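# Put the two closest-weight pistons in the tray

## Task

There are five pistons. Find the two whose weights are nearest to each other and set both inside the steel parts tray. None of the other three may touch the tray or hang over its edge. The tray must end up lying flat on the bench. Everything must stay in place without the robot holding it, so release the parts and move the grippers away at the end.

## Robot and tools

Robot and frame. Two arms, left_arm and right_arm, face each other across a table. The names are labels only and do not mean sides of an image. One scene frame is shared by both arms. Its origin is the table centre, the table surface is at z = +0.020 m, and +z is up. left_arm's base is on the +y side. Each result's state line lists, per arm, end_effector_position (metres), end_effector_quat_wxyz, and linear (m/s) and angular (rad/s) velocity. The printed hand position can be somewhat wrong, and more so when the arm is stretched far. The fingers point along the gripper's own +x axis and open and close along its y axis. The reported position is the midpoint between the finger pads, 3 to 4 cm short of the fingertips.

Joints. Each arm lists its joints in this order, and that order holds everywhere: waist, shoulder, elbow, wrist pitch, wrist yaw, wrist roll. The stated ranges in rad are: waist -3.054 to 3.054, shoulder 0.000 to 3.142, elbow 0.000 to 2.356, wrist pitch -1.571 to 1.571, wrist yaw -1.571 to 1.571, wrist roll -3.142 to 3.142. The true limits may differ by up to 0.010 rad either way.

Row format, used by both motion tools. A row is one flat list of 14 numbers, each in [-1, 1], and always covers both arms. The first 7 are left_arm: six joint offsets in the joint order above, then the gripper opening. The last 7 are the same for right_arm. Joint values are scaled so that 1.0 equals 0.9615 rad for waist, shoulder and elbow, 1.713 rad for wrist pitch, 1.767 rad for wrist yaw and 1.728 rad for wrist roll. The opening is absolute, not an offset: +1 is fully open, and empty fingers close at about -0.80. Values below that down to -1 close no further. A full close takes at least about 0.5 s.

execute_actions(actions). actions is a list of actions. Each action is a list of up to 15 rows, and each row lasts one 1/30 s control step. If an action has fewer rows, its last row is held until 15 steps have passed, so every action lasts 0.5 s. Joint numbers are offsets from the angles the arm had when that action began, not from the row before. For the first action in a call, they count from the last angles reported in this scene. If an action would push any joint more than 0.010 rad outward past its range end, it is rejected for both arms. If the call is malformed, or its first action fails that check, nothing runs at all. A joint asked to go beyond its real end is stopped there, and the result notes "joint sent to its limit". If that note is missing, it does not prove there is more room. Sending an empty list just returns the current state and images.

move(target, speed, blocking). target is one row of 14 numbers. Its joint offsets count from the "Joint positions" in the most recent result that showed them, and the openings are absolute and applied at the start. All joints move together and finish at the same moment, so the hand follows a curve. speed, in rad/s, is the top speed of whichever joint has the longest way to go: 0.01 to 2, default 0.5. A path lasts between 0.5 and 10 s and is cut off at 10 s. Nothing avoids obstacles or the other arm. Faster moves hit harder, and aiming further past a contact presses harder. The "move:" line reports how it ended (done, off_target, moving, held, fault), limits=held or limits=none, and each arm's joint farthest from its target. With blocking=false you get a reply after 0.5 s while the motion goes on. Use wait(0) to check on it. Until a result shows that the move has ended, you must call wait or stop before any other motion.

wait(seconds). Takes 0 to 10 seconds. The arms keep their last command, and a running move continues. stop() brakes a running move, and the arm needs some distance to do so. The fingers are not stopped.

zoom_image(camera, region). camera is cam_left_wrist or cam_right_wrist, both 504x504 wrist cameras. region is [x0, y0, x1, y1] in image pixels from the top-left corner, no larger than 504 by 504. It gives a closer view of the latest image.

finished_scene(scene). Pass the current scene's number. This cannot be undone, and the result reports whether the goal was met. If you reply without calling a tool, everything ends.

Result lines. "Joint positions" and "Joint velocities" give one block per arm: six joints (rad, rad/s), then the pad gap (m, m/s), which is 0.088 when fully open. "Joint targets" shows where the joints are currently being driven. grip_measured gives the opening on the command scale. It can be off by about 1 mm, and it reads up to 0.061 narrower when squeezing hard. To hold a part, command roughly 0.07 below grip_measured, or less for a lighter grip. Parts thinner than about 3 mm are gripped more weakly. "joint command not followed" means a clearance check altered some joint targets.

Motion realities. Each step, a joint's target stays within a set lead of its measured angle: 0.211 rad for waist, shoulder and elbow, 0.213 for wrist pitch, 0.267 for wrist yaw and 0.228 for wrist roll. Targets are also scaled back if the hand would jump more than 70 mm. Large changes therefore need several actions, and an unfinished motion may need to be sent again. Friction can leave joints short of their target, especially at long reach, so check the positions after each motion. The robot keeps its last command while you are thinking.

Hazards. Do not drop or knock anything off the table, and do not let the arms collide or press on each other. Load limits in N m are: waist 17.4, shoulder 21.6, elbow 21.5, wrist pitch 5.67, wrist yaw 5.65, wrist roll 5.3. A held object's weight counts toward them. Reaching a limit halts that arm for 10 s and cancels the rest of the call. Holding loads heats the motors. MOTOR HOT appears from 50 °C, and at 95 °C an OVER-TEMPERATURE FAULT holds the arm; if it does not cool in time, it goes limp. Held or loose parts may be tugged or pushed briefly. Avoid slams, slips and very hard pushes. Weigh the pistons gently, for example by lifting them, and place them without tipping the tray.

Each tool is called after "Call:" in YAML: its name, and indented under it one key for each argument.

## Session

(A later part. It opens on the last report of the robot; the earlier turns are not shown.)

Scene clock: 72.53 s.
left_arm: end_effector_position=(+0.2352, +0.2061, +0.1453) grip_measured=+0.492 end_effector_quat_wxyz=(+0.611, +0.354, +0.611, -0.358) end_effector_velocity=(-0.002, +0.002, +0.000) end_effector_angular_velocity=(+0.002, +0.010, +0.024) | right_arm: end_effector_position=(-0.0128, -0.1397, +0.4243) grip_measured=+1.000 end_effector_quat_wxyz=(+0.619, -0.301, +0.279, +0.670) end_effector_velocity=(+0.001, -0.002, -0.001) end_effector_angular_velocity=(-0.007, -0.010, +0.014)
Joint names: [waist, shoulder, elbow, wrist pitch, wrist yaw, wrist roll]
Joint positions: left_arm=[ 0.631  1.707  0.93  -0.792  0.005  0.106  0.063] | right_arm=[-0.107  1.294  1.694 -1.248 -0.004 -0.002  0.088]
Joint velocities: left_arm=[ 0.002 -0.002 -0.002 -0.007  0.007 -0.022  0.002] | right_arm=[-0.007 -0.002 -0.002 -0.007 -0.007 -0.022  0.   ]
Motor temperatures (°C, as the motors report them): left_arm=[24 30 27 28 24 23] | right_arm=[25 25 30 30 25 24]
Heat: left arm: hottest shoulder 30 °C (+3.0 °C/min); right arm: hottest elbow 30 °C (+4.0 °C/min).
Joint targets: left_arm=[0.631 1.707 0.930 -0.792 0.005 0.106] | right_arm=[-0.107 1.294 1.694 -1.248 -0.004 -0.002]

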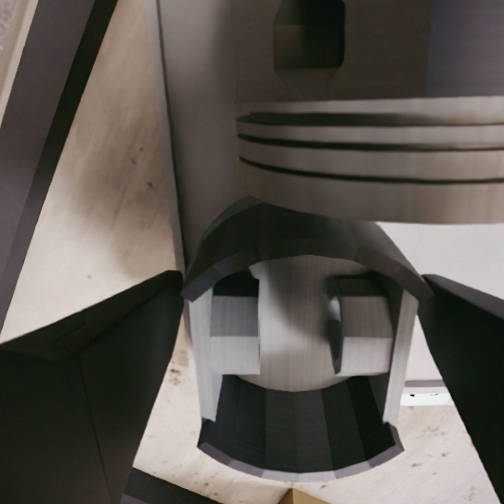

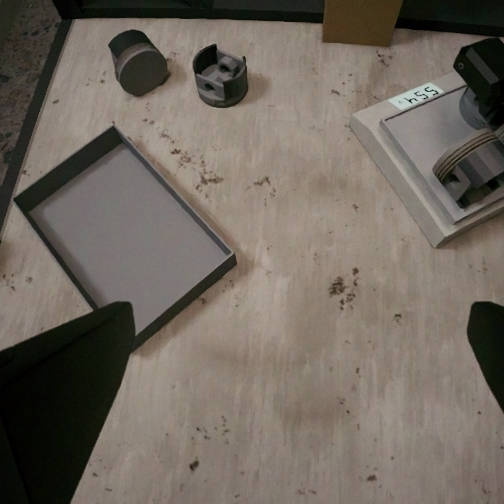

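Call:
execute_actions:
  actions:
    - [[0,0,0,0,0,0,0.4,0,0,0,0,0,0,1],[0,0,0,0,0,0,0.35,0,0,0,0,0,0,1],[0,0,0,0,0,0,0.3,0,0,0,0,0,0,1],[0,0,0,0,0,0,0.25,0,0,0,0,0,0,1],[0,0,0,0,0,0,0.2,0,0,0,0,0,0,1],[0,0,0,0,0,0,0.2,0,0,0,0,0,0,1],[0,0,0,0,0,0,0.2,0,0,0,0,0,0,1],[0,0,0,0,0,0,0.2,0,0,0,0,0,0,1],[0,-0.015,0,-0.004,0,0,0.2,0,0,0,0,0,0,1],[0,-0.03,0,-0.011,0,0,0.2,0,0,0,0,0,0,1],[0,-0.05,0,-0.022,0,0,0.2,0,0,0,0,0,0,1],[0,-0.07,0,-0.033,0,0,0.2,0,0,0,0,0,0,1],[0,-0.09,0,-0.044,0,0,0.2,0,0,0,0,0,0,1],[0,-0.105,0,-0.053,0,0,0.2,0,0,0,0,0,0,1],[0,-0.115,0,-0.06,0,0,0.2,0,0,0,0,0,0,1]]

Scene clock: 74.70 s.
left_arm: end_effector_position=(+0.2300, +0.2134, +0.1593) grip_measured=+0.279 end_effector_quat_wxyz=(+0.609, +0.355, +0.613, -0.357) end_effector_velocity=(-0.022, +0.032, +0.116) end_effector_angular_velocity=(-0.113, -0.090, -0.010) | right_arm: end_effector_position=(-0.0128, -0.1397, +0.4243) grip_measured=+1.000 end_effector_quat_wxyz=(+0.619, -0.301, +0.279, +0.670) end_effector_velocity=(+0.001, -0.002, -0.001) end_effector_angular_velocity=(-0.007, +0.000, +0.003)
Joint names: [waist, shoulder, elbow, wrist pitch, wrist yaw, wrist roll]
Joint positions: left_arm=[ 0.631  1.651  0.93  -0.854  0.005  0.106  0.053] | right_arm=[-0.107  1.294  1.694 -1.248 -0.004 -0.002  0.088]
Joint velocities: left_arm=[-0.002 -0.476 -0.002 -0.33  -0.007  0.007 -0.   ] | right_arm=[-0.007 -0.002 -0.002 -0.007 -0.007 -0.007  0.   ]
Motor temperatures (°C, as the motors report them): left_arm=[24 30 27 28 24 23] | right_arm=[25 25 30 30 25 24]
Heat: left arm: hottest shoulder 30 °C (+3.0 °C/min); right arm: hottest elbow 30 °C (+4.1 °C/min).
Joint targets: left_arm=[0.631 1.597 0.930 -0.895 0.005 0.106] | right_arm=[-0.107 1.294 1.694 -1.248 -0.004 -0.002]

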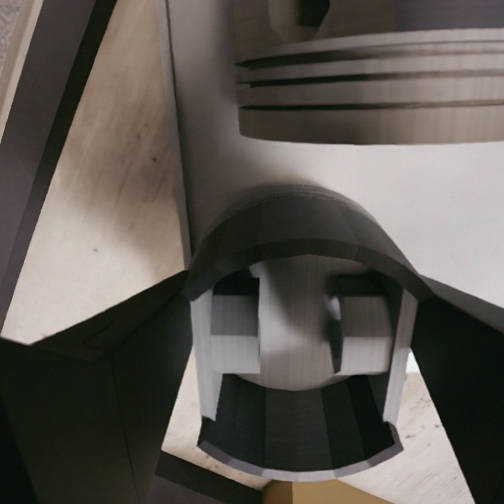

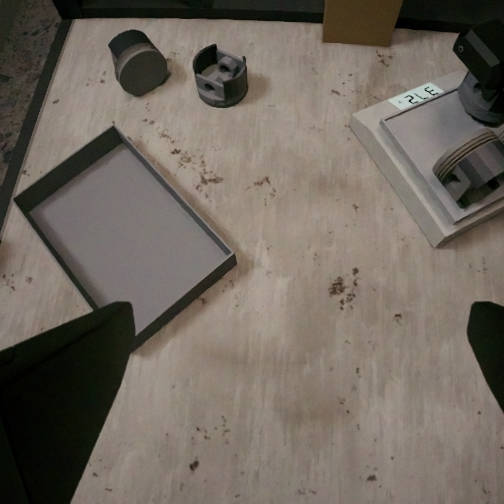

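Call:
move:
  target: [-0.971,-0.079,-0.053,-0.0105,0,-0.06,0.2, 0,0,0,0,0,0,1]
  speed: 1.0

Call:
move:
  target: [0,0.216,-0.168,0.2095,0,0,0.2, 0,0,0,0,0,0,1]
  speed: 0.6

Scene clock: 76.73 s.
left_arm: end_effector_position=(+0.0000, +0.1906, +0.1652) grip_measured=+0.279 end_effector_quat_wxyz=(+0.414, +0.571, +0.417, -0.573) end_effector_velocity=(+0.001, +0.002, +0.000) end_effector_angular_velocity=(+0.005, -0.009, +0.005) | right_arm: end_effector_position=(-0.0128, -0.1397, +0.4243) grip_measured=+1.000 end_effector_quat_wxyz=(+0.619, -0.301, +0.279, +0.670) end_effector_velocity=(-0.002, -0.006, -0.002) end_effector_angular_velocity=(-0.018, +0.010, +0.018)
Joint names: [waist, shoulder, elbow, wrist pitch, wrist yaw, wrist roll]
Joint positions: left_arm=[-0.299  1.586  0.888 -0.874  0.006  0.005  0.053] | right_arm=[-0.107  1.294  1.694 -1.248 -0.004 -0.002  0.088]
Joint velocities: left_arm=[-0.002 -0.002 -0.002 -0.007 -0.007 -0.007  0.   ] | right_arm=[-0.002 -0.007 -0.002 -0.022 -0.022 -0.007  0.   ]
Motor temperatures (°C, as the motors report them): left_arm=[24 30 27 28 24 23] | right_arm=[25 25 30 30 25 24]
Heat: left arm: hottest shoulder 30 °C (+3.0 °C/min); right arm: hottest elbow 30 °C (+4.0 °C/min).
Joint targets: left_arm=[-0.303 1.575 0.879 -0.872 0.005 0.002] | right_arm=[-0.107 1.294 1.694 -1.248 -0.004 -0.002]
move: off_target (left_arm); limits=none; left_arm: farthest joint: the shoulder, 0.011 radians from its target (0.034 radians at the start); right_arm: farthest joint: the waist, 0.000 radians from its target (0.000 radians at the start)

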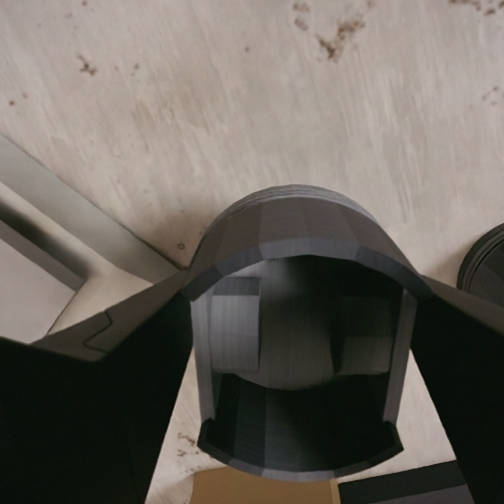

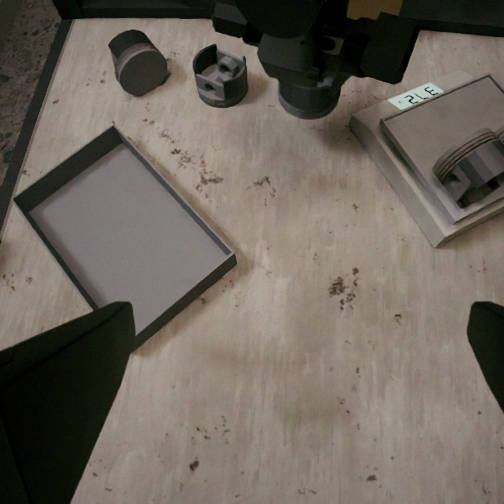

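Scene clock: 77.97 s.
left_arm: end_effector_position=(+0.0001, +0.1908, +0.0869) grip_measured=+0.279 end_effector_quat_wxyz=(+0.414, +0.571, +0.418, -0.573) end_effector_velocity=(+0.003, +0.000, -0.001) end_effector_angular_velocity=(-0.009, -0.020, +0.005) | right_arm: end_effector_position=(-0.0128, -0.1397, +0.4243) grip_measured=+1.000 end_effector_quat_wxyz=(+0.619, -0.301, +0.279, +0.670) end_effector_velocity=(-0.000, -0.002, -0.001) end_effector_angular_velocity=(-0.007, +0.000, +0.008)
Joint names: [waist, shoulder, elbow, wrist pitch, wrist yaw, wrist roll]
Joint positions: left_arm=[-0.299  1.789  0.734 -0.518  0.006  0.005  0.053] | right_arm=[-0.107  1.294  1.694 -1.248 -0.004 -0.002  0.088]
Joint velocities: left_arm=[-0.002 -0.002 -0.007  0.007 -0.022 -0.007 -0.   ] | right_arm=[-0.002 -0.002 -0.002 -0.007 -0.007 -0.007  0.   ]
Motor temperatures (°C, as the motors report them): left_arm=[24 30 27 28 24 23] | right_arm=[25 25 30 30 25 24]
Heat: left arm: hottest shoulder 30 °C (+3.0 °C/min); right arm: hottest elbow 30 °C (+3.0 °C/min).
Joint targets: left_arm=[-0.299 1.794 0.727 -0.515 0.006 0.005] | right_arm=[-0.107 1.294 1.694 -1.248 -0.004 -0.002]
move: done; limits=none; left_arm: farthest joint: the elbow, 0.008 radians from its target (0.162 radians at the start); right_arm: farthest joint: the waist, 0.000 radians from its target (0.000 radians at the start)

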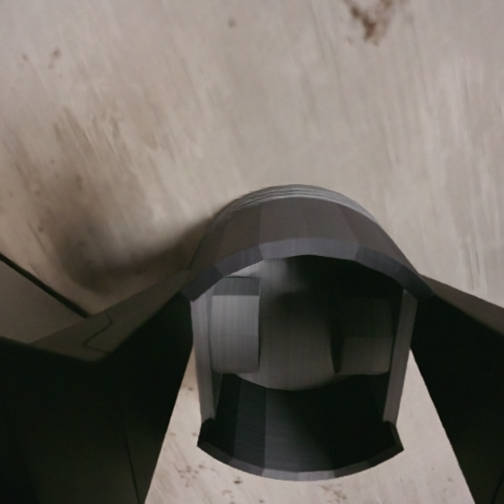

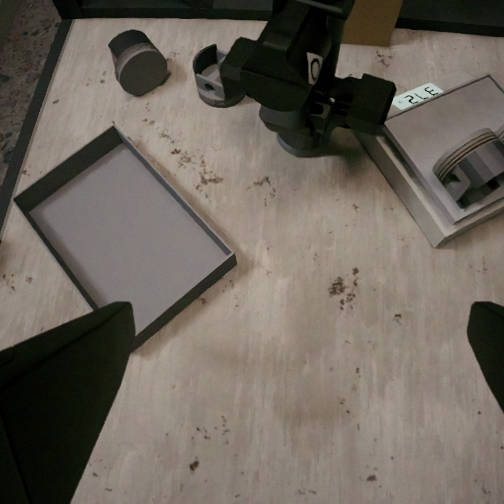

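Call:
execute_actions:
  actions:
    - [[0,0.009,0,0.003,0,0,0.2,0,0,0,0,0,0,1],[0,0.018,0,0.007,0,0,0.2,0,0,0,0,0,0,1],[0,0.018,0,0.007,0,0,0.2,0,0,0,0,0,0,1],[0,0.018,0,0.007,0,0,0.2,0,0,0,0,0,0,1],[0,0.018,0,0.007,0,0,0.2,0,0,0,0,0,0,1],[0,0.018,0,0.007,0,0,0.2,0,0,0,0,0,0,1],[0,0.018,0,0.007,0,0,0.2,0,0,0,0,0,0,1],[0,0.015,0,0.007,0,0,0.35,0,0,0,0,0,0,1],[0,0.012,0,0.007,0,0,0.5,0,0,0,0,0,0,1],[0,0.012,0,0.007,0,0,0.6,0,0,0,0,0,0,1]]
    - [[0,-0.008,0.006,-0.007,0,0,0.6,0,0,0,0,0,0,1],[0,-0.022,0.017,-0.02,0,0,0.6,0,0,0,0,0,0,1],[0,-0.04,0.031,-0.037,0,0,0.6,0,0,0,0,0,0,1],[0,-0.06,0.046,-0.056,0,0,0.6,0,0,0,0,0,0,1],[0,-0.08,0.062,-0.075,0,0,0.6,0,0,0,0,0,0,1],[0,-0.1,0.077,-0.094,0,0,0.6,0,0,0,0,0,0,1],[0,-0.12,0.092,-0.113,0,0,0.6,0,0,0,0,0,0,1],[0,-0.14,0.108,-0.132,0,0,0.6,0,0,0,0,0,0,1],[0,-0.16,0.123,-0.151,0,0,0.6,0,0,0,0,0,0,1],[0,-0.18,0.138,-0.17,0,0,0.6,0,0,0,0,0,0,1],[0,-0.2,0.154,-0.188,0,0,0.6,0,0,0,0,0,0,1],[0,-0.215,0.165,-0.202,0,0,0.6,0,0,0,0,0,0,1],[0,-0.225,0.172,-0.212,0,0,0.6,0,0,0,0,0,0,1]]

Scene clock: 80.60 s.
left_arm: end_effector_position=(-0.0008, +0.1881, +0.1563) grip_measured=+0.596 end_effector_quat_wxyz=(+0.415, +0.569, +0.416, -0.575) end_effector_velocity=(-0.003, -0.012, +0.116) end_effector_angular_velocity=(-0.130, +0.034, +0.005) | right_arm: end_effector_position=(-0.0128, -0.1397, +0.4243) grip_measured=+1.000 end_effector_quat_wxyz=(+0.619, -0.301, +0.279, +0.670) end_effector_velocity=(-0.000, -0.001, -0.001) end_effector_angular_velocity=(-0.007, -0.010, +0.019)
Joint names: [waist, shoulder, elbow, wrist pitch, wrist yaw, wrist roll]
Joint positions: left_arm=[-0.299  1.607  0.87  -0.827  0.006  0.005  0.068] | right_arm=[-0.107  1.294  1.694 -1.248 -0.004 -0.002  0.088]
Joint velocities: left_arm=[-0.002 -0.295  0.212 -0.374 -0.007 -0.007  0.   ] | right_arm=[-0.002  0.002  0.002 -0.007 -0.007 -0.022  0.   ]
Motor temperatures (°C, as the motors report them): left_arm=[24 30 27 28 24 23] | right_arm=[25 25 30 30 25 24]
Heat: left arm: hottest shoulder 30 °C (+3.0 °C/min); right arm: hottest elbow 30 °C (+3.0 °C/min).
Joint targets: left_arm=[-0.299 1.582 0.893 -0.871 0.006 0.005] | right_arm=[-0.107 1.294 1.694 -1.248 -0.004 -0.002]

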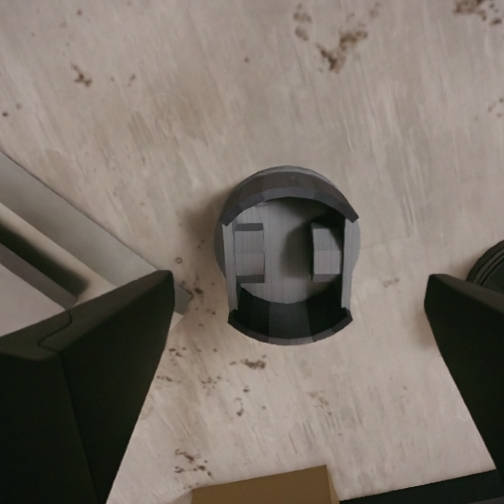

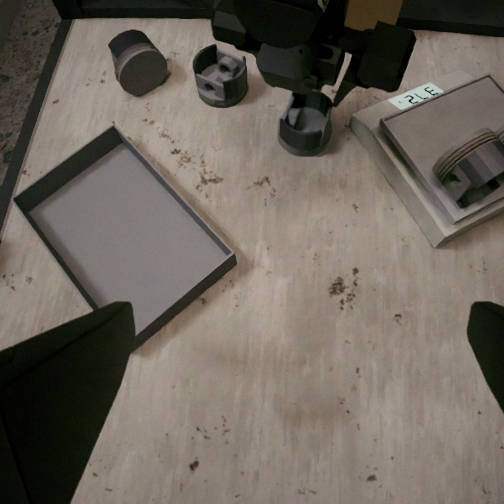

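Call:
move:
  target: [-0.602,-0.044,-0.031,-0.0117,0,0.664,0.9, 0,0,0,0,0,0,1]
  speed: 1.3

Scene clock: 82.97 s.
left_arm: end_effector_position=(-0.1126, +0.2745, +0.1603) grip_measured=+0.897 end_effector_quat_wxyz=(-0.163, +0.686, -0.161, -0.690) end_effector_velocity=(-0.000, -0.001, -0.000) end_effector_angular_velocity=(-0.010, +0.001, -0.010) | right_arm: end_effector_position=(-0.0128, -0.1397, +0.4243) grip_measured=+1.000 end_effector_quat_wxyz=(+0.619, -0.301, +0.279, +0.670) end_effector_velocity=(-0.000, -0.004, -0.003) end_effector_angular_velocity=(-0.021, -0.011, +0.019)
Joint names: [waist, shoulder, elbow, wrist pitch, wrist yaw, wrist roll]
Joint positions: left_arm=[-0.875  1.572  0.852 -0.85   0.006  1.149  0.083] | right_arm=[-0.107  1.294  1.694 -1.248 -0.004 -0.002  0.088]
Joint velocities: left_arm=[-0.002 -0.002 -0.002  0.007 -0.007  0.007  0.   ] | right_arm=[-0.002 -0.002 -0.002 -0.022 -0.007 -0.022  0.   ]
Motor temperatures (°C, as the motors report them): left_arm=[24 30 27 27 24 23] | right_arm=[25 25 30 30 25 24]
Heat: left arm: hottest shoulder 30 °C (+3.0 °C/min); right arm: hottest elbow 30 °C (+3.0 °C/min).
Joint targets: left_arm=[-0.878 1.564 0.840 -0.847 0.006 1.153] | right_arm=[-0.107 1.294 1.694 -1.248 -0.004 -0.002]
move: off_target (left_arm); limits=none; left_arm: farthest joint: the elbow, 0.012 radians from its target (0.041 radians at the start); right_arm: farthest joint: the waist, 0.000 radians from its target (0.000 radians at the start)

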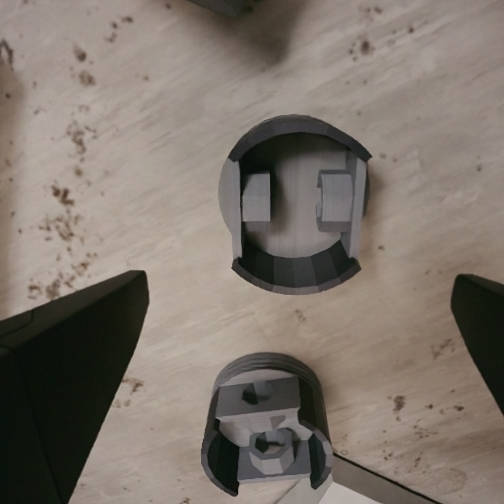

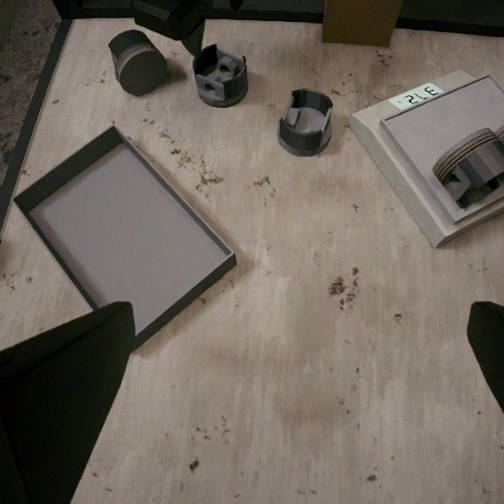

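Call:
move:
  target: [-0.086,0.2506,-0.1414,0.21,0,-0.048,0.9, 0,0,0,0,0,0,1]
  speed: 0.6

Call:
execute_actions:
  actions:
    - [[0,0,0,0,0,0,0.7,0,0,0,0,0,0,1],[0,0,0,0,0,0,0.6,0,0,0,0,0,0,1],[0,0,0,0,0,0,0.5,0,0,0,0,0,0,1],[0,0,0,0,0,0,0.45,0,0,0,0,0,0,1],[0,0,0,0,0,0,0.4,0,0,0,0,0,0,1],[0,0,0,0,0,0,0.35,0,0,0,0,0,0,1],[0,0,0,0,0,0,0.3,0,0,0,0,0,0,1],[0,0,0,0,0,0,0.25,0,0,0,0,0,0,1],[0,0,0,0,0,0,0.2,0,0,0,0,0,0,1]]

Scene clock: 84.97 s.
left_arm: end_effector_position=(-0.1285, +0.2871, +0.0817) grip_measured=+0.897 end_effector_quat_wxyz=(-0.164, +0.687, -0.160, -0.689) end_effector_velocity=(+0.005, +0.002, +0.000) end_effector_angular_velocity=(+0.007, -0.022, +0.024) | right_arm: end_effector_position=(-0.0128, -0.1397, +0.4243) grip_measured=+1.000 end_effector_quat_wxyz=(+0.619, -0.301, +0.279, +0.670) end_effector_velocity=(-0.002, -0.003, -0.003) end_effector_angular_velocity=(-0.023, +0.010, +0.018)
Joint names: [waist, shoulder, elbow, wrist pitch, wrist yaw, wrist roll]
Joint positions: left_arm=[-0.955  1.805  0.726 -0.493  0.006  1.07   0.083] | right_arm=[-0.107  1.294  1.694 -1.248 -0.004 -0.002  0.088]
Joint velocities: left_arm=[ 0.002 -0.002 -0.002 -0.022 -0.007 -0.022 -0.   ] | right_arm=[-0.002  0.002  0.002 -0.022 -0.022 -0.007  0.   ]
Motor temperatures (°C, as the motors report them): left_arm=[24 30 27 27 24 23] | right_arm=[25 25 30 30 25 24]
Heat: left arm: hottest shoulder 30 °C (+3.0 °C/min); right arm: hottest elbow 30 °C (+3.0 °C/min).
Joint targets: left_arm=[-0.958 1.813 0.716 -0.490 0.006 1.066] | right_arm=[-0.107 1.294 1.694 -1.248 -0.004 -0.002]
move: done; limits=none; left_arm: farthest joint: the elbow, 0.010 radians from its target (0.136 radians at the start); right_arm: farthest joint: the waist, 0.000 radians from its target (0.000 radians at the start)

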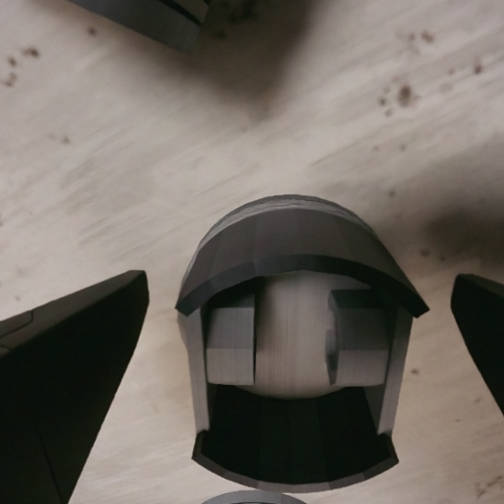

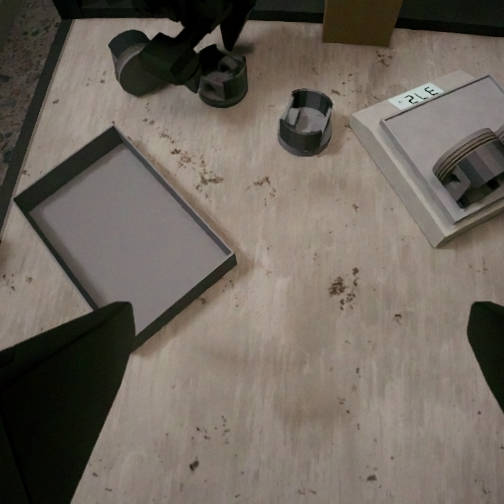

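Scene clock: 85.47 s.
left_arm: end_effector_position=(-0.1284, +0.2872, +0.0817) grip_measured=+0.280 end_effector_quat_wxyz=(-0.164, +0.687, -0.160, -0.689) end_effector_velocity=(+0.000, -0.000, +0.001) end_effector_angular_velocity=(-0.005, -0.006, -0.010) | right_arm: end_effector_position=(-0.0128, -0.1397, +0.4243) grip_measured=+1.000 end_effector_quat_wxyz=(+0.619, -0.301, +0.279, +0.670) end_effector_velocity=(-0.003, -0.001, -0.003) end_effector_angular_velocity=(-0.014, +0.020, +0.007)
Joint names: [waist, shoulder, elbow, wrist pitch, wrist yaw, wrist roll]
Joint positions: left_arm=[-0.955  1.805  0.726 -0.494  0.006  1.07   0.053] | right_arm=[-0.107  1.294  1.694 -1.248 -0.004 -0.002  0.088]
Joint velocities: left_arm=[-0.002 -0.002  0.002 -0.007 -0.007  0.007  0.   ] | right_arm=[-0.002  0.002 -0.002 -0.007 -0.022  0.007  0.   ]
Motor temperatures (°C, as the motors report them): left_arm=[24 30 27 27 24 23] | right_arm=[25 25 30 30 25 24]
Heat: left arm: hottest shoulder 30 °C (+3.0 °C/min); right arm: hottest elbow 30 °C (+3.0 °C/min).
Joint targets: left_arm=[-0.955 1.805 0.726 -0.493 0.006 1.070] | right_arm=[-0.107 1.294 1.694 -1.248 -0.004 -0.002]

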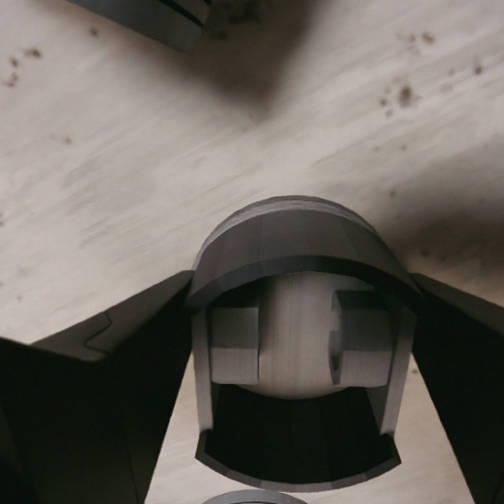

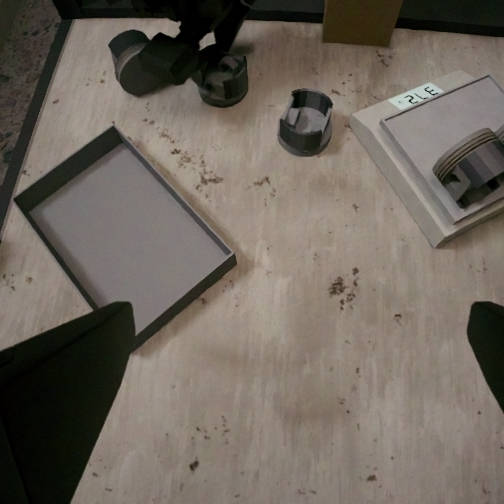

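Call:
move:
  target: [0.312,-0.24,0.185,-0.224,0,-0.2,0.2, 0,0,0,0,0,0,1]
  speed: 0.7

Call:
move:
  target: [0.99,0,0,0,0,-0.385,0.2, 0,0,0,0,0,0,1]
  speed: 1.1

Scene clock: 87.67 s.
left_arm: end_effector_position=(-0.0785, +0.2329, +0.1651) grip_measured=+0.280 end_effector_quat_wxyz=(+0.060, +0.703, +0.064, -0.706) end_effector_velocity=(+0.003, +0.000, +0.001) end_effector_angular_velocity=(-0.003, -0.007, -0.005) | right_arm: end_effector_position=(-0.0128, -0.1397, +0.4243) grip_measured=+1.000 end_effector_quat_wxyz=(+0.619, -0.301, +0.279, +0.670) end_effector_velocity=(+0.002, +0.001, +0.003) end_effector_angular_velocity=(+0.013, -0.009, -0.002)
Joint names: [waist, shoulder, elbow, wrist pitch, wrist yaw, wrist roll]
Joint positions: left_arm=[-0.658  1.585  0.887 -0.874  0.006  0.727  0.053] | right_arm=[-0.107  1.294  1.694 -1.248 -0.004 -0.002  0.088]
Joint velocities: left_arm=[ 0.002 -0.007 -0.002 -0.007 -0.007  0.007 -0.   ] | right_arm=[-0.002 -0.002  0.002  0.007  0.007 -0.007  0.   ]
Motor temperatures (°C, as the motors report them): left_arm=[24 30 27 27 24 23] | right_arm=[25 25 30 30 25 24]
Heat: left arm: hottest shoulder 30 °C (+3.0 °C/min); right arm: hottest elbow 30 °C (+3.0 °C/min).
Joint targets: left_arm=[-0.655 1.574 0.903 -0.877 0.006 0.724] | right_arm=[-0.107 1.294 1.694 -1.248 -0.004 -0.002]
move: off_target (left_arm); limits=none; left_arm: farthest joint: the elbow, 0.017 radians from its target (0.178 radians at the start); right_arm: farthest joint: the waist, 0.000 radians from its target (0.000 radians at the start)

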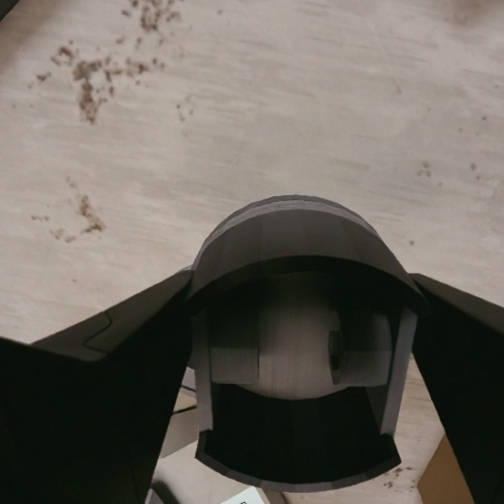

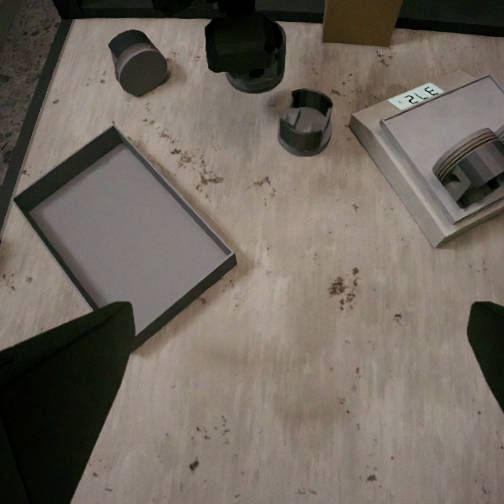

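Scene clock: 89.27 s.
left_arm: end_effector_position=(+0.1454, +0.1883, +0.1651) grip_measured=+0.280 end_effector_quat_wxyz=(+0.550, +0.442, +0.552, -0.444) end_effector_velocity=(+0.003, +0.005, -0.000) end_effector_angular_velocity=(+0.027, -0.015, -0.005) | right_arm: end_effector_position=(-0.0128, -0.1397, +0.4243) grip_measured=+1.000 end_effector_quat_wxyz=(+0.619, -0.301, +0.279, +0.670) end_effector_velocity=(-0.001, -0.001, -0.003) end_effector_angular_velocity=(-0.013, +0.011, +0.013)
Joint names: [waist, shoulder, elbow, wrist pitch, wrist yaw, wrist roll]
Joint positions: left_arm=[ 0.291  1.585  0.887 -0.874  0.005  0.065  0.053] | right_arm=[-0.107  1.294  1.694 -1.248 -0.004 -0.002  0.088]
Joint velocities: left_arm=[ 0.002  0.002  0.002 -0.022 -0.022  0.007 -0.   ] | right_arm=[-0.007  0.002 -0.002 -0.007 -0.022 -0.007  0.   ]
Motor temperatures (°C, as the motors report them): left_arm=[24 30 27 27 24 23] | right_arm=[25 25 30 30 25 24]
Heat: left arm: hottest shoulder 30 °C (+3.0 °C/min); right arm: hottest elbow 30 °C (+3.0 °C/min).
Joint targets: left_arm=[0.294 1.585 0.887 -0.874 0.006 0.062] | right_arm=[-0.107 1.294 1.694 -1.248 -0.004 -0.002]
move: done; limits=none; left_arm: farthest joint: the waist, 0.003 radians from its target (0.952 radians at the start); right_arm: farthest joint: the waist, 0.000 radians from its target (0.000 radians at the start)

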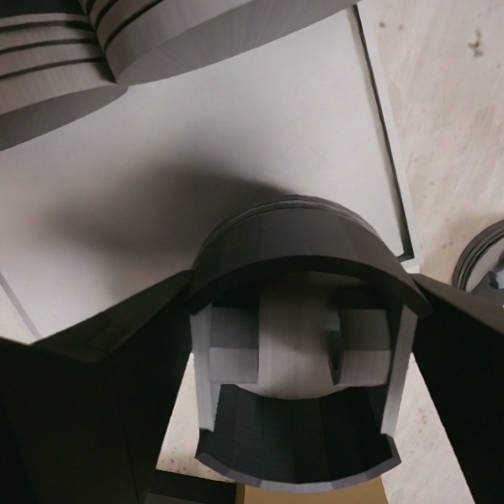

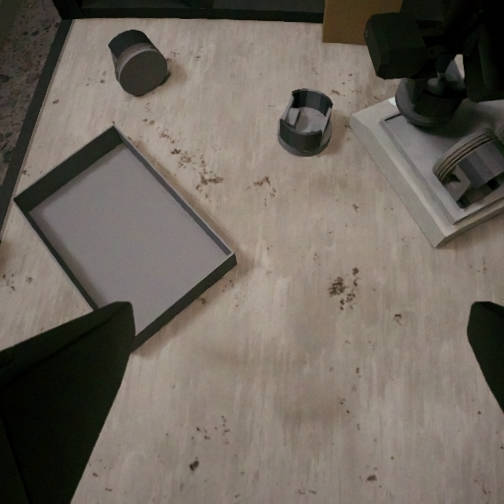

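Call:
move:
  target: [0.318,0.139,0.0912,0.0375,0,0,0.2, 0,0,0,0,0,0,1]
  speed: 0.6

Scene clock: 90.83 s.
left_arm: end_effector_position=(+0.2294, +0.1961, +0.1498) grip_measured=+0.280 end_effector_quat_wxyz=(+0.612, +0.353, +0.611, -0.357) end_effector_velocity=(+0.001, -0.002, -0.000) end_effector_angular_velocity=(-0.010, +0.002, +0.010) | right_arm: end_effector_position=(-0.0128, -0.1397, +0.4243) grip_measured=+1.000 end_effector_quat_wxyz=(+0.619, -0.301, +0.279, +0.670) end_effector_velocity=(+0.001, +0.001, +0.001) end_effector_angular_velocity=(+0.006, +0.021, -0.019)
Joint names: [waist, shoulder, elbow, wrist pitch, wrist yaw, wrist roll]
Joint positions: left_arm=[ 0.593  1.714  0.959 -0.813  0.005  0.065  0.053] | right_arm=[-0.107  1.294  1.694 -1.248 -0.004 -0.002  0.088]
Joint velocities: left_arm=[ 0.002  0.002  0.002  0.007  0.007 -0.007 -0.   ] | right_arm=[-0.007 -0.002 -0.002  0.007 -0.007  0.022  0.   ]
Motor temperatures (°C, as the motors report them): left_arm=[24 30 27 27 24 23] | right_arm=[25 25 30 30 25 24]
Heat: left arm: hottest shoulder 30 °C (+3.0 °C/min); right arm: hottest elbow 30 °C (+3.0 °C/min).
Joint targets: left_arm=[0.596 1.719 0.975 -0.810 0.005 0.065] | right_arm=[-0.107 1.294 1.694 -1.248 -0.004 -0.002]
move: off_target (left_arm); limits=none; left_arm: farthest joint: the elbow, 0.015 radians from its target (0.087 radians at the start); right_arm: farthest joint: the waist, 0.000 radians from its target (0.000 radians at the start)

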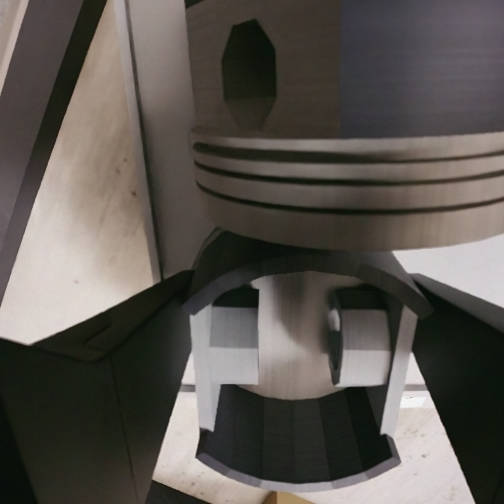

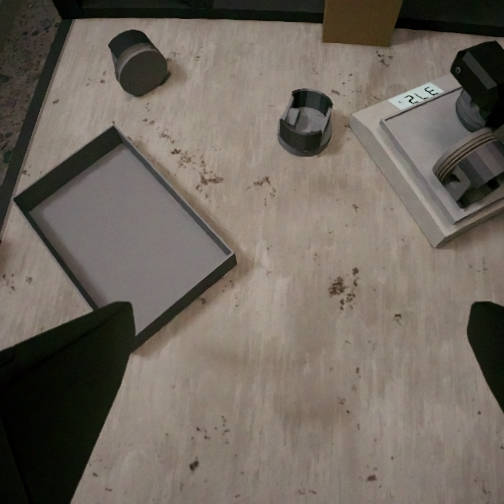

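Call:
execute_actions:
  actions:
    - [[0,0.005,-0.006,0.005,0,0,0.2,0,0,0,0,0,0,1],[0,0.01,-0.012,0.01,0,0,0.2,0,0,0,0,0,0,1],[0,0.015,-0.018,0.015,0,0,0.2,0,0,0,0,0,0,1],[0,0.02,-0.024,0.019,0,0,0.2,0,0,0,0,0,0,1],[0,0.02,-0.024,0.019,0,0,0.2,0,0,0,0,0,0,1],[0,0.02,-0.024,0.019,0,0,0.2,0,0,0,0,0,0,1],[0,0.02,-0.024,0.019,0,0,0.2,0,0,0,0,0,0,1],[0,0.02,-0.024,0.019,0,0,0.2,0,0,0,0,0,0,1],[0,0.02,-0.024,0.019,0,0,0.2,0,0,0,0,0,0,1],[0,0.02,-0.024,0.019,0,0,0.35,0,0,0,0,0,0,1],[0,0.02,-0.024,0.019,0,0,0.5,0,0,0,0,0,0,1]]

Call:
wait:
  seconds: 0.5

Call:
zoom_image:
  camera: "cam_right_wrist"
  region: [344, 40, 504, 220]

Scene clock: 91.97 s.
left_arm: end_effector_position=(+0.2304, +0.1949, +0.1442) grip_measured=+0.439 end_effector_quat_wxyz=(+0.614, +0.352, +0.609, -0.358) end_effector_velocity=(+0.001, +0.001, +0.001) end_effector_angular_velocity=(+0.006, -0.005, +0.010) | right_arm: end_effector_position=(-0.0128, -0.1397, +0.4243) grip_measured=+1.000 end_effector_quat_wxyz=(+0.619, -0.301, +0.279, +0.670) end_effector_velocity=(-0.002, -0.004, -0.003) end_effector_angular_velocity=(-0.023, +0.009, +0.002)
Joint names: [waist, shoulder, elbow, wrist pitch, wrist yaw, wrist roll]
Joint positions: left_arm=[ 0.594  1.727  0.948 -0.783  0.005  0.065  0.061] | right_arm=[-0.107  1.294  1.694 -1.248 -0.004 -0.002  0.088]
Joint velocities: left_arm=[ 0.002 -0.002  0.002 -0.007 -0.007 -0.007  0.027] | right_arm=[ 0.002 -0.002 -0.002 -0.022 -0.007  0.007  0.   ]
Motor temperatures (°C, as the motors report them): left_arm=[24 30 27 27 24 23] | right_arm=[25 25 30 30 25 24]
Heat: left arm: hottest shoulder 30 °C (+3.0 °C/min); right arm: hottest elbow 30 °C (+2.0 °C/min).
Joint targets: left_arm=[0.593 1.734 0.937 -0.780 0.005 0.065] | right_arm=[-0.107 1.294 1.694 -1.248 -0.004 -0.002]

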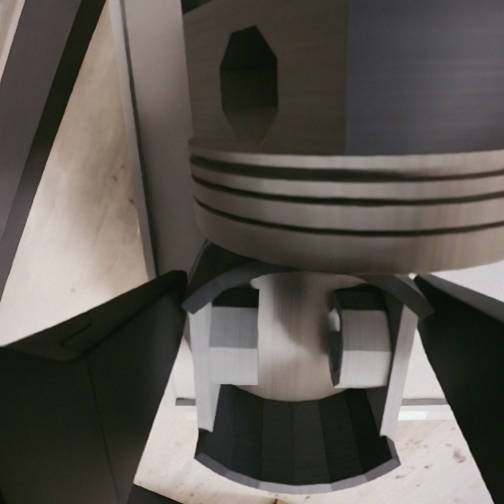

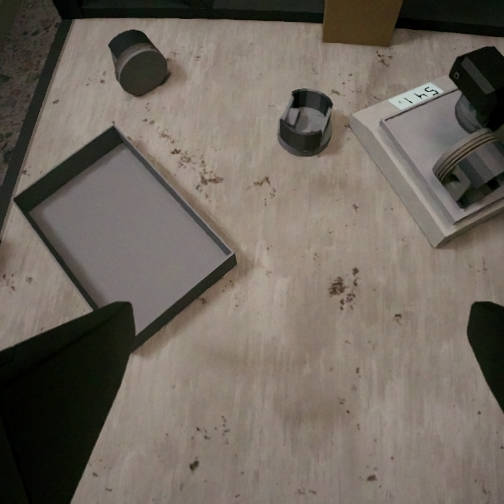

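Scene clock: 92.47 s.
left_arm: end_effector_position=(+0.2304, +0.1949, +0.1441) grip_measured=+0.496 end_effector_quat_wxyz=(+0.614, +0.352, +0.609, -0.358) end_effector_velocity=(-0.003, +0.005, +0.000) end_effector_angular_velocity=(+0.022, +0.006, -0.010) | right_arm: end_effector_position=(-0.0128, -0.1397, +0.4243) grip_measured=+1.000 end_effector_quat_wxyz=(+0.619, -0.301, +0.279, +0.670) end_effector_velocity=(-0.000, -0.004, -0.003) end_effector_angular_velocity=(-0.022, -0.001, +0.008)
Joint names: [waist, shoulder, elbow, wrist pitch, wrist yaw, wrist roll]
Joint positions: left_arm=[ 0.594  1.727  0.948 -0.783  0.005  0.065  0.063] | right_arm=[-0.107  1.294  1.694 -1.248 -0.004 -0.002  0.088]
Joint velocities: left_arm=[-0.002 -0.002 -0.002 -0.022 -0.007  0.007  0.   ] | right_arm=[-0.002 -0.002 -0.002 -0.022 -0.007 -0.007  0.   ]
Motor temperatures (°C, as the motors report them): left_arm=[24 30 27 27 24 23] | right_arm=[25 25 30 30 25 24]
Heat: left arm: hottest shoulder 30 °C (+3.0 °C/min); right arm: hottest elbow 30 °C (+2.0 °C/min).
Joint targets: left_arm=[0.593 1.734 0.937 -0.780 0.005 0.065] | right_arm=[-0.107 1.294 1.694 -1.248 -0.004 -0.002]
wait: 0.50 s; at rest by 0.37 s

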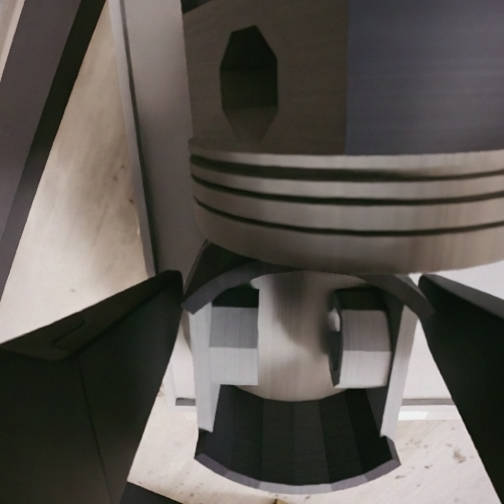

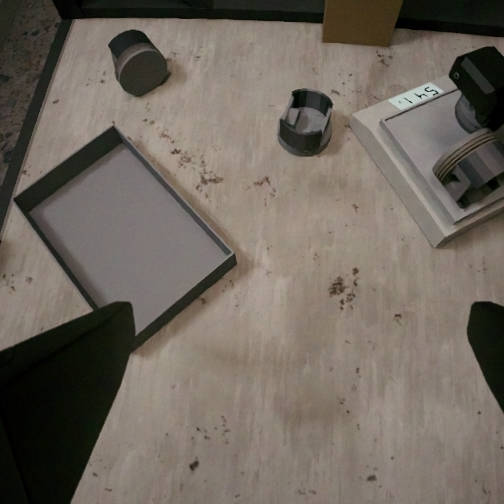

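Region (344, 40, 504, 220) of cam_right_wrist's 504x504 image, scaled by 2.800, with more detail than that image has.

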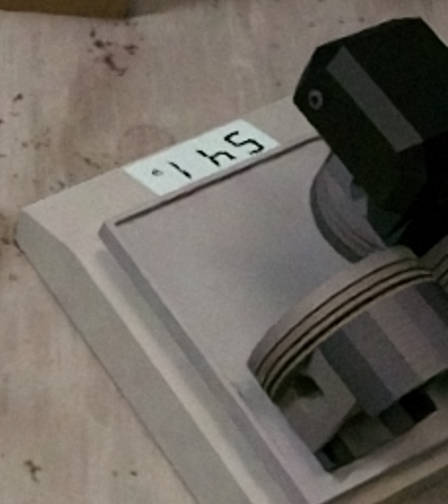

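Call:
execute_actions:
  actions:
    - [[0,0,0,0,0,0,0.4,0,0,0,0,0,0,1],[0,0,0,0,0,0,0.35,0,0,0,0,0,0,1],[0,0,0,0,0,0,0.3,0,0,0,0,0,0,1],[0,0,0,0,0,0,0.25,0,0,0,0,0,0,1],[0,0,0,0,0,0,0.2,0,0,0,0,0,0,1],[0,0,0,0,0,0,0.2,0,0,0,0,0,0,1],[0,0,0,0,0,0,0.2,0,0,0,0,0,0,1],[0,0,0,0,0,0,0.2,0,0,0,0,0,0,1],[0,-0.015,0,-0.004,0,0,0.2,0,0,0,0,0,0,1],[0,-0.03,0,-0.011,0,0,0.2,0,0,0,0,0,0,1],[0,-0.05,0,-0.022,0,0,0.2,0,0,0,0,0,0,1],[0,-0.07,0,-0.033,0,0,0.2,0,0,0,0,0,0,1],[0,-0.09,0,-0.044,0,0,0.2,0,0,0,0,0,0,1],[0,-0.105,0,-0.053,0,0,0.2,0,0,0,0,0,0,1],[0,-0.115,0,-0.06,0,0,0.2,0,0,0,0,0,0,1]]

Scene clock: 95.43 s.
left_arm: end_effector_position=(+0.2255, +0.2023, +0.1585) grip_measured=+0.280 end_effector_quat_wxyz=(+0.612, +0.353, +0.611, -0.357) end_effector_velocity=(-0.020, +0.033, +0.118) end_effector_angular_velocity=(-0.116, -0.086, +0.010) | right_arm: end_effector_position=(-0.0128, -0.1397, +0.4243) grip_measured=+1.000 end_effector_quat_wxyz=(+0.619, -0.301, +0.279, +0.670) end_effector_velocity=(-0.000, -0.002, -0.001) end_effector_angular_velocity=(-0.007, +0.000, +0.008)
Joint names: [waist, shoulder, elbow, wrist pitch, wrist yaw, wrist roll]
Joint positions: left_arm=[ 0.594  1.67   0.948 -0.844  0.005  0.065  0.053] | right_arm=[-0.107  1.294  1.694 -1.248 -0.004 -0.002  0.088]
Joint velocities: left_arm=[ 0.002 -0.476 -0.002 -0.33  -0.007 -0.007 -0.   ] | right_arm=[-0.002 -0.002 -0.002 -0.007 -0.007 -0.007  0.   ]
Motor temperatures (°C, as the motors report them): left_arm=[24 30 27 27 24 23] | right_arm=[25 25 30 30 25 24]
Heat: left arm: hottest shoulder 30 °C (+2.0 °C/min); right arm: hottest elbow 30 °C (+2.0 °C/min).
Joint targets: left_arm=[0.594 1.616 0.948 -0.885 0.005 0.065] | right_arm=[-0.107 1.294 1.694 -1.248 -0.004 -0.002]

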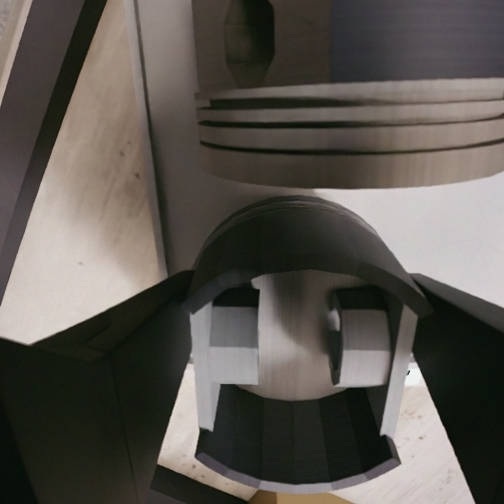

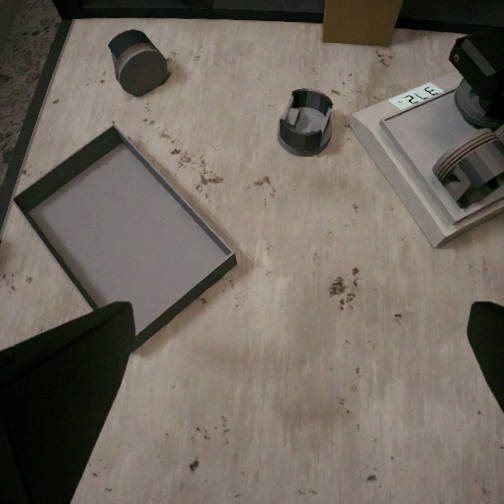

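Call:
move:
  target: [-0.566,-0.044,0.206,-0.134,0,-0.038,0.2, 0,0,0,0,0,0,1]
  speed: 0.9

Call:
move:
  target: [-0.826,0.884,0.973,-0.044,0,0,0.2, 0,0,0,0,0,0,1]
  speed: 0.9

Scene clock: 97.40 s.
left_arm: end_effector_position=(+0.0880, +0.1495, +0.2119) grip_measured=+0.280 end_effector_quat_wxyz=(+0.509, +0.488, +0.511, -0.492) end_effector_velocity=(-0.001, +0.000, +0.000) end_effector_angular_velocity=(-0.007, -0.008, +0.000) | right_arm: end_effector_position=(-0.0128, -0.1397, +0.4243) grip_measured=+1.000 end_effector_quat_wxyz=(+0.619, -0.301, +0.279, +0.670) end_effector_velocity=(+0.001, -0.002, -0.001) end_effector_angular_velocity=(-0.007, +0.000, +0.003)
Joint names: [waist, shoulder, elbow, wrist pitch, wrist yaw, wrist roll]
Joint positions: left_arm=[ 0.053  1.627  1.129 -1.071  0.006  0.003  0.053] | right_arm=[-0.107  1.294  1.694 -1.248 -0.004 -0.002  0.088]
Joint velocities: left_arm=[-0.007 -0.007 -0.007  0.007 -0.007 -0.007 -0.   ] | right_arm=[-0.007 -0.002 -0.002 -0.007 -0.007 -0.007  0.   ]
Motor temperatures (°C, as the motors report them): left_arm=[24 30 27 27 24 23] | right_arm=[25 25 30 30 25 24]
Heat: left arm: hottest shoulder 30 °C (+2.0 °C/min); right arm: hottest elbow 30 °C (+2.0 °C/min).
Joint targets: left_arm=[0.050 1.627 1.146 -1.074 0.005 -0.000] | right_arm=[-0.107 1.294 1.694 -1.248 -0.004 -0.002]
move: off_target (left_arm); limits=none; left_arm: farthest joint: the elbow, 0.017 radians from its target (0.198 radians at the start); right_arm: farthest joint: the waist, 0.000 radians from its target (0.000 radians at the start)

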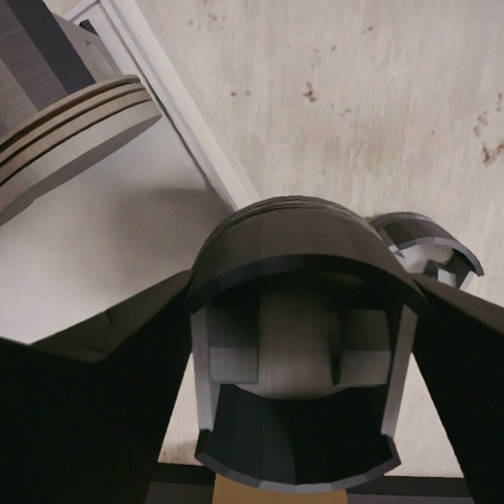

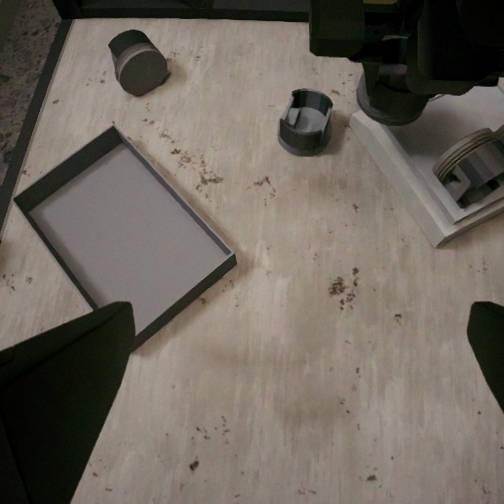

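Scene clock: 99.17 s.
left_arm: end_effector_position=(-0.2487, +0.0812, +0.1310) grip_measured=+0.280 end_effector_quat_wxyz=(+0.279, +0.646, +0.283, -0.652) end_effector_velocity=(+0.002, +0.002, -0.001) end_effector_angular_velocity=(+0.004, -0.014, -0.010) | right_arm: end_effector_position=(-0.0128, -0.1397, +0.4243) grip_measured=+1.000 end_effector_quat_wxyz=(+0.619, -0.301, +0.279, +0.670) end_effector_velocity=(-0.003, +0.002, -0.000) end_effector_angular_velocity=(+0.002, +0.012, +0.018)
Joint names: [waist, shoulder, elbow, wrist pitch, wrist yaw, wrist roll]
Joint positions: left_arm=[-0.741  2.471  2.048 -1.143  0.008  0.003  0.053] | right_arm=[-0.107  1.294  1.694 -1.248 -0.004 -0.002  0.088]
Joint velocities: left_arm=[-0.002 -0.002 -0.007 -0.007 -0.007  0.007  0.   ] | right_arm=[-0.002  0.002 -0.002  0.007 -0.022 -0.007  0.   ]
Motor temperatures (°C, as the motors report them): left_arm=[24 30 28 27 24 23] | right_arm=[25 25 30 30 25 24]
Heat: left arm: hottest shoulder 30 °C (+2.0 °C/min); right arm: hottest elbow 30 °C (+2.0 °C/min).
Joint targets: left_arm=[-0.742 2.478 2.065 -1.146 0.006 0.003] | right_arm=[-0.107 1.294 1.694 -1.248 -0.004 -0.002]
move: off_target (left_arm); limits=none; left_arm: farthest joint: the elbow, 0.016 radians from its target (0.935 radians at the start); right_arm: farthest joint: the waist, 0.000 radians from its target (0.000 radians at the start)

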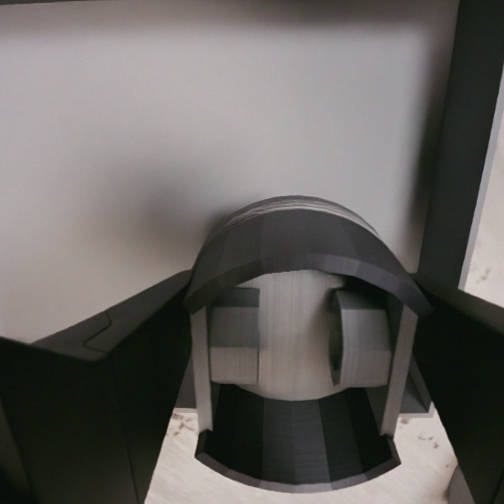

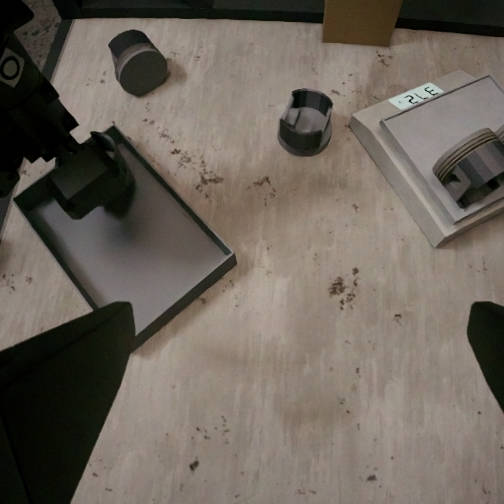

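Call:
move:
  target: [0.019,0.065,-0.081,0.073,0,0,0.2, 0,0,0,0,0,0,1]
  speed: 0.25

Scene clock: 100.67 s.
left_arm: end_effector_position=(-0.2449, +0.0749, +0.0911) grip_measured=+0.280 end_effector_quat_wxyz=(+0.285, +0.642, +0.287, -0.651) end_effector_velocity=(-0.001, -0.001, +0.001) end_effector_angular_velocity=(-0.010, -0.001, +0.005) | right_arm: end_effector_position=(-0.0128, -0.1397, +0.4243) grip_measured=+1.000 end_effector_quat_wxyz=(+0.619, -0.301, +0.279, +0.670) end_effector_velocity=(-0.000, -0.002, +0.000) end_effector_angular_velocity=(-0.003, +0.010, -0.003)
Joint names: [waist, shoulder, elbow, wrist pitch, wrist yaw, wrist roll]
Joint positions: left_arm=[-0.726  2.523  1.983 -1.021  0.009  0.003  0.053] | right_arm=[-0.107  1.294  1.694 -1.248 -0.004 -0.002  0.088]
Joint velocities: left_arm=[-0.002 -0.002 -0.002  0.007 -0.007 -0.007 -0.   ] | right_arm=[-0.002 -0.002  0.002 -0.007 -0.007  0.007  0.   ]
Motor temperatures (°C, as the motors report them): left_arm=[24 31 28 27 24 23] | right_arm=[25 25 31 31 25 24]
Heat: left arm: hottest shoulder 31 °C (+3.0 °C/min); right arm: hottest elbow 31 °C (+3.0 °C/min).
Joint targets: left_arm=[-0.723 2.533 1.970 -1.018 0.008 0.003] | right_arm=[-0.107 1.294 1.694 -1.248 -0.004 -0.002]
move: off_target (left_arm); limits=none; left_arm: farthest joint: the elbow, 0.012 radians from its target (0.078 radians at the start); right_arm: farthest joint: the waist, 0.000 radians from its target (0.000 radians at the start)

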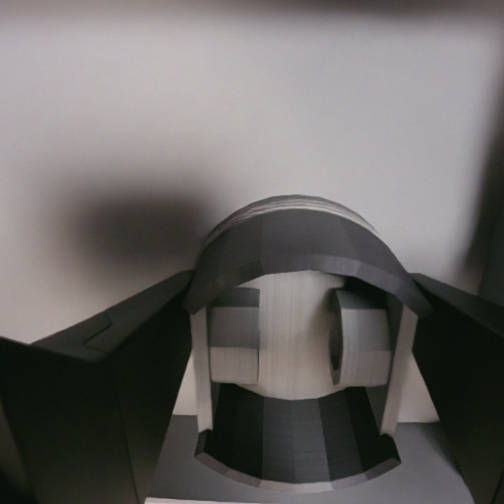

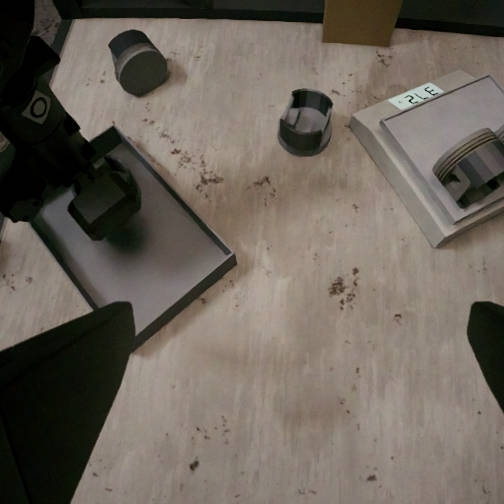

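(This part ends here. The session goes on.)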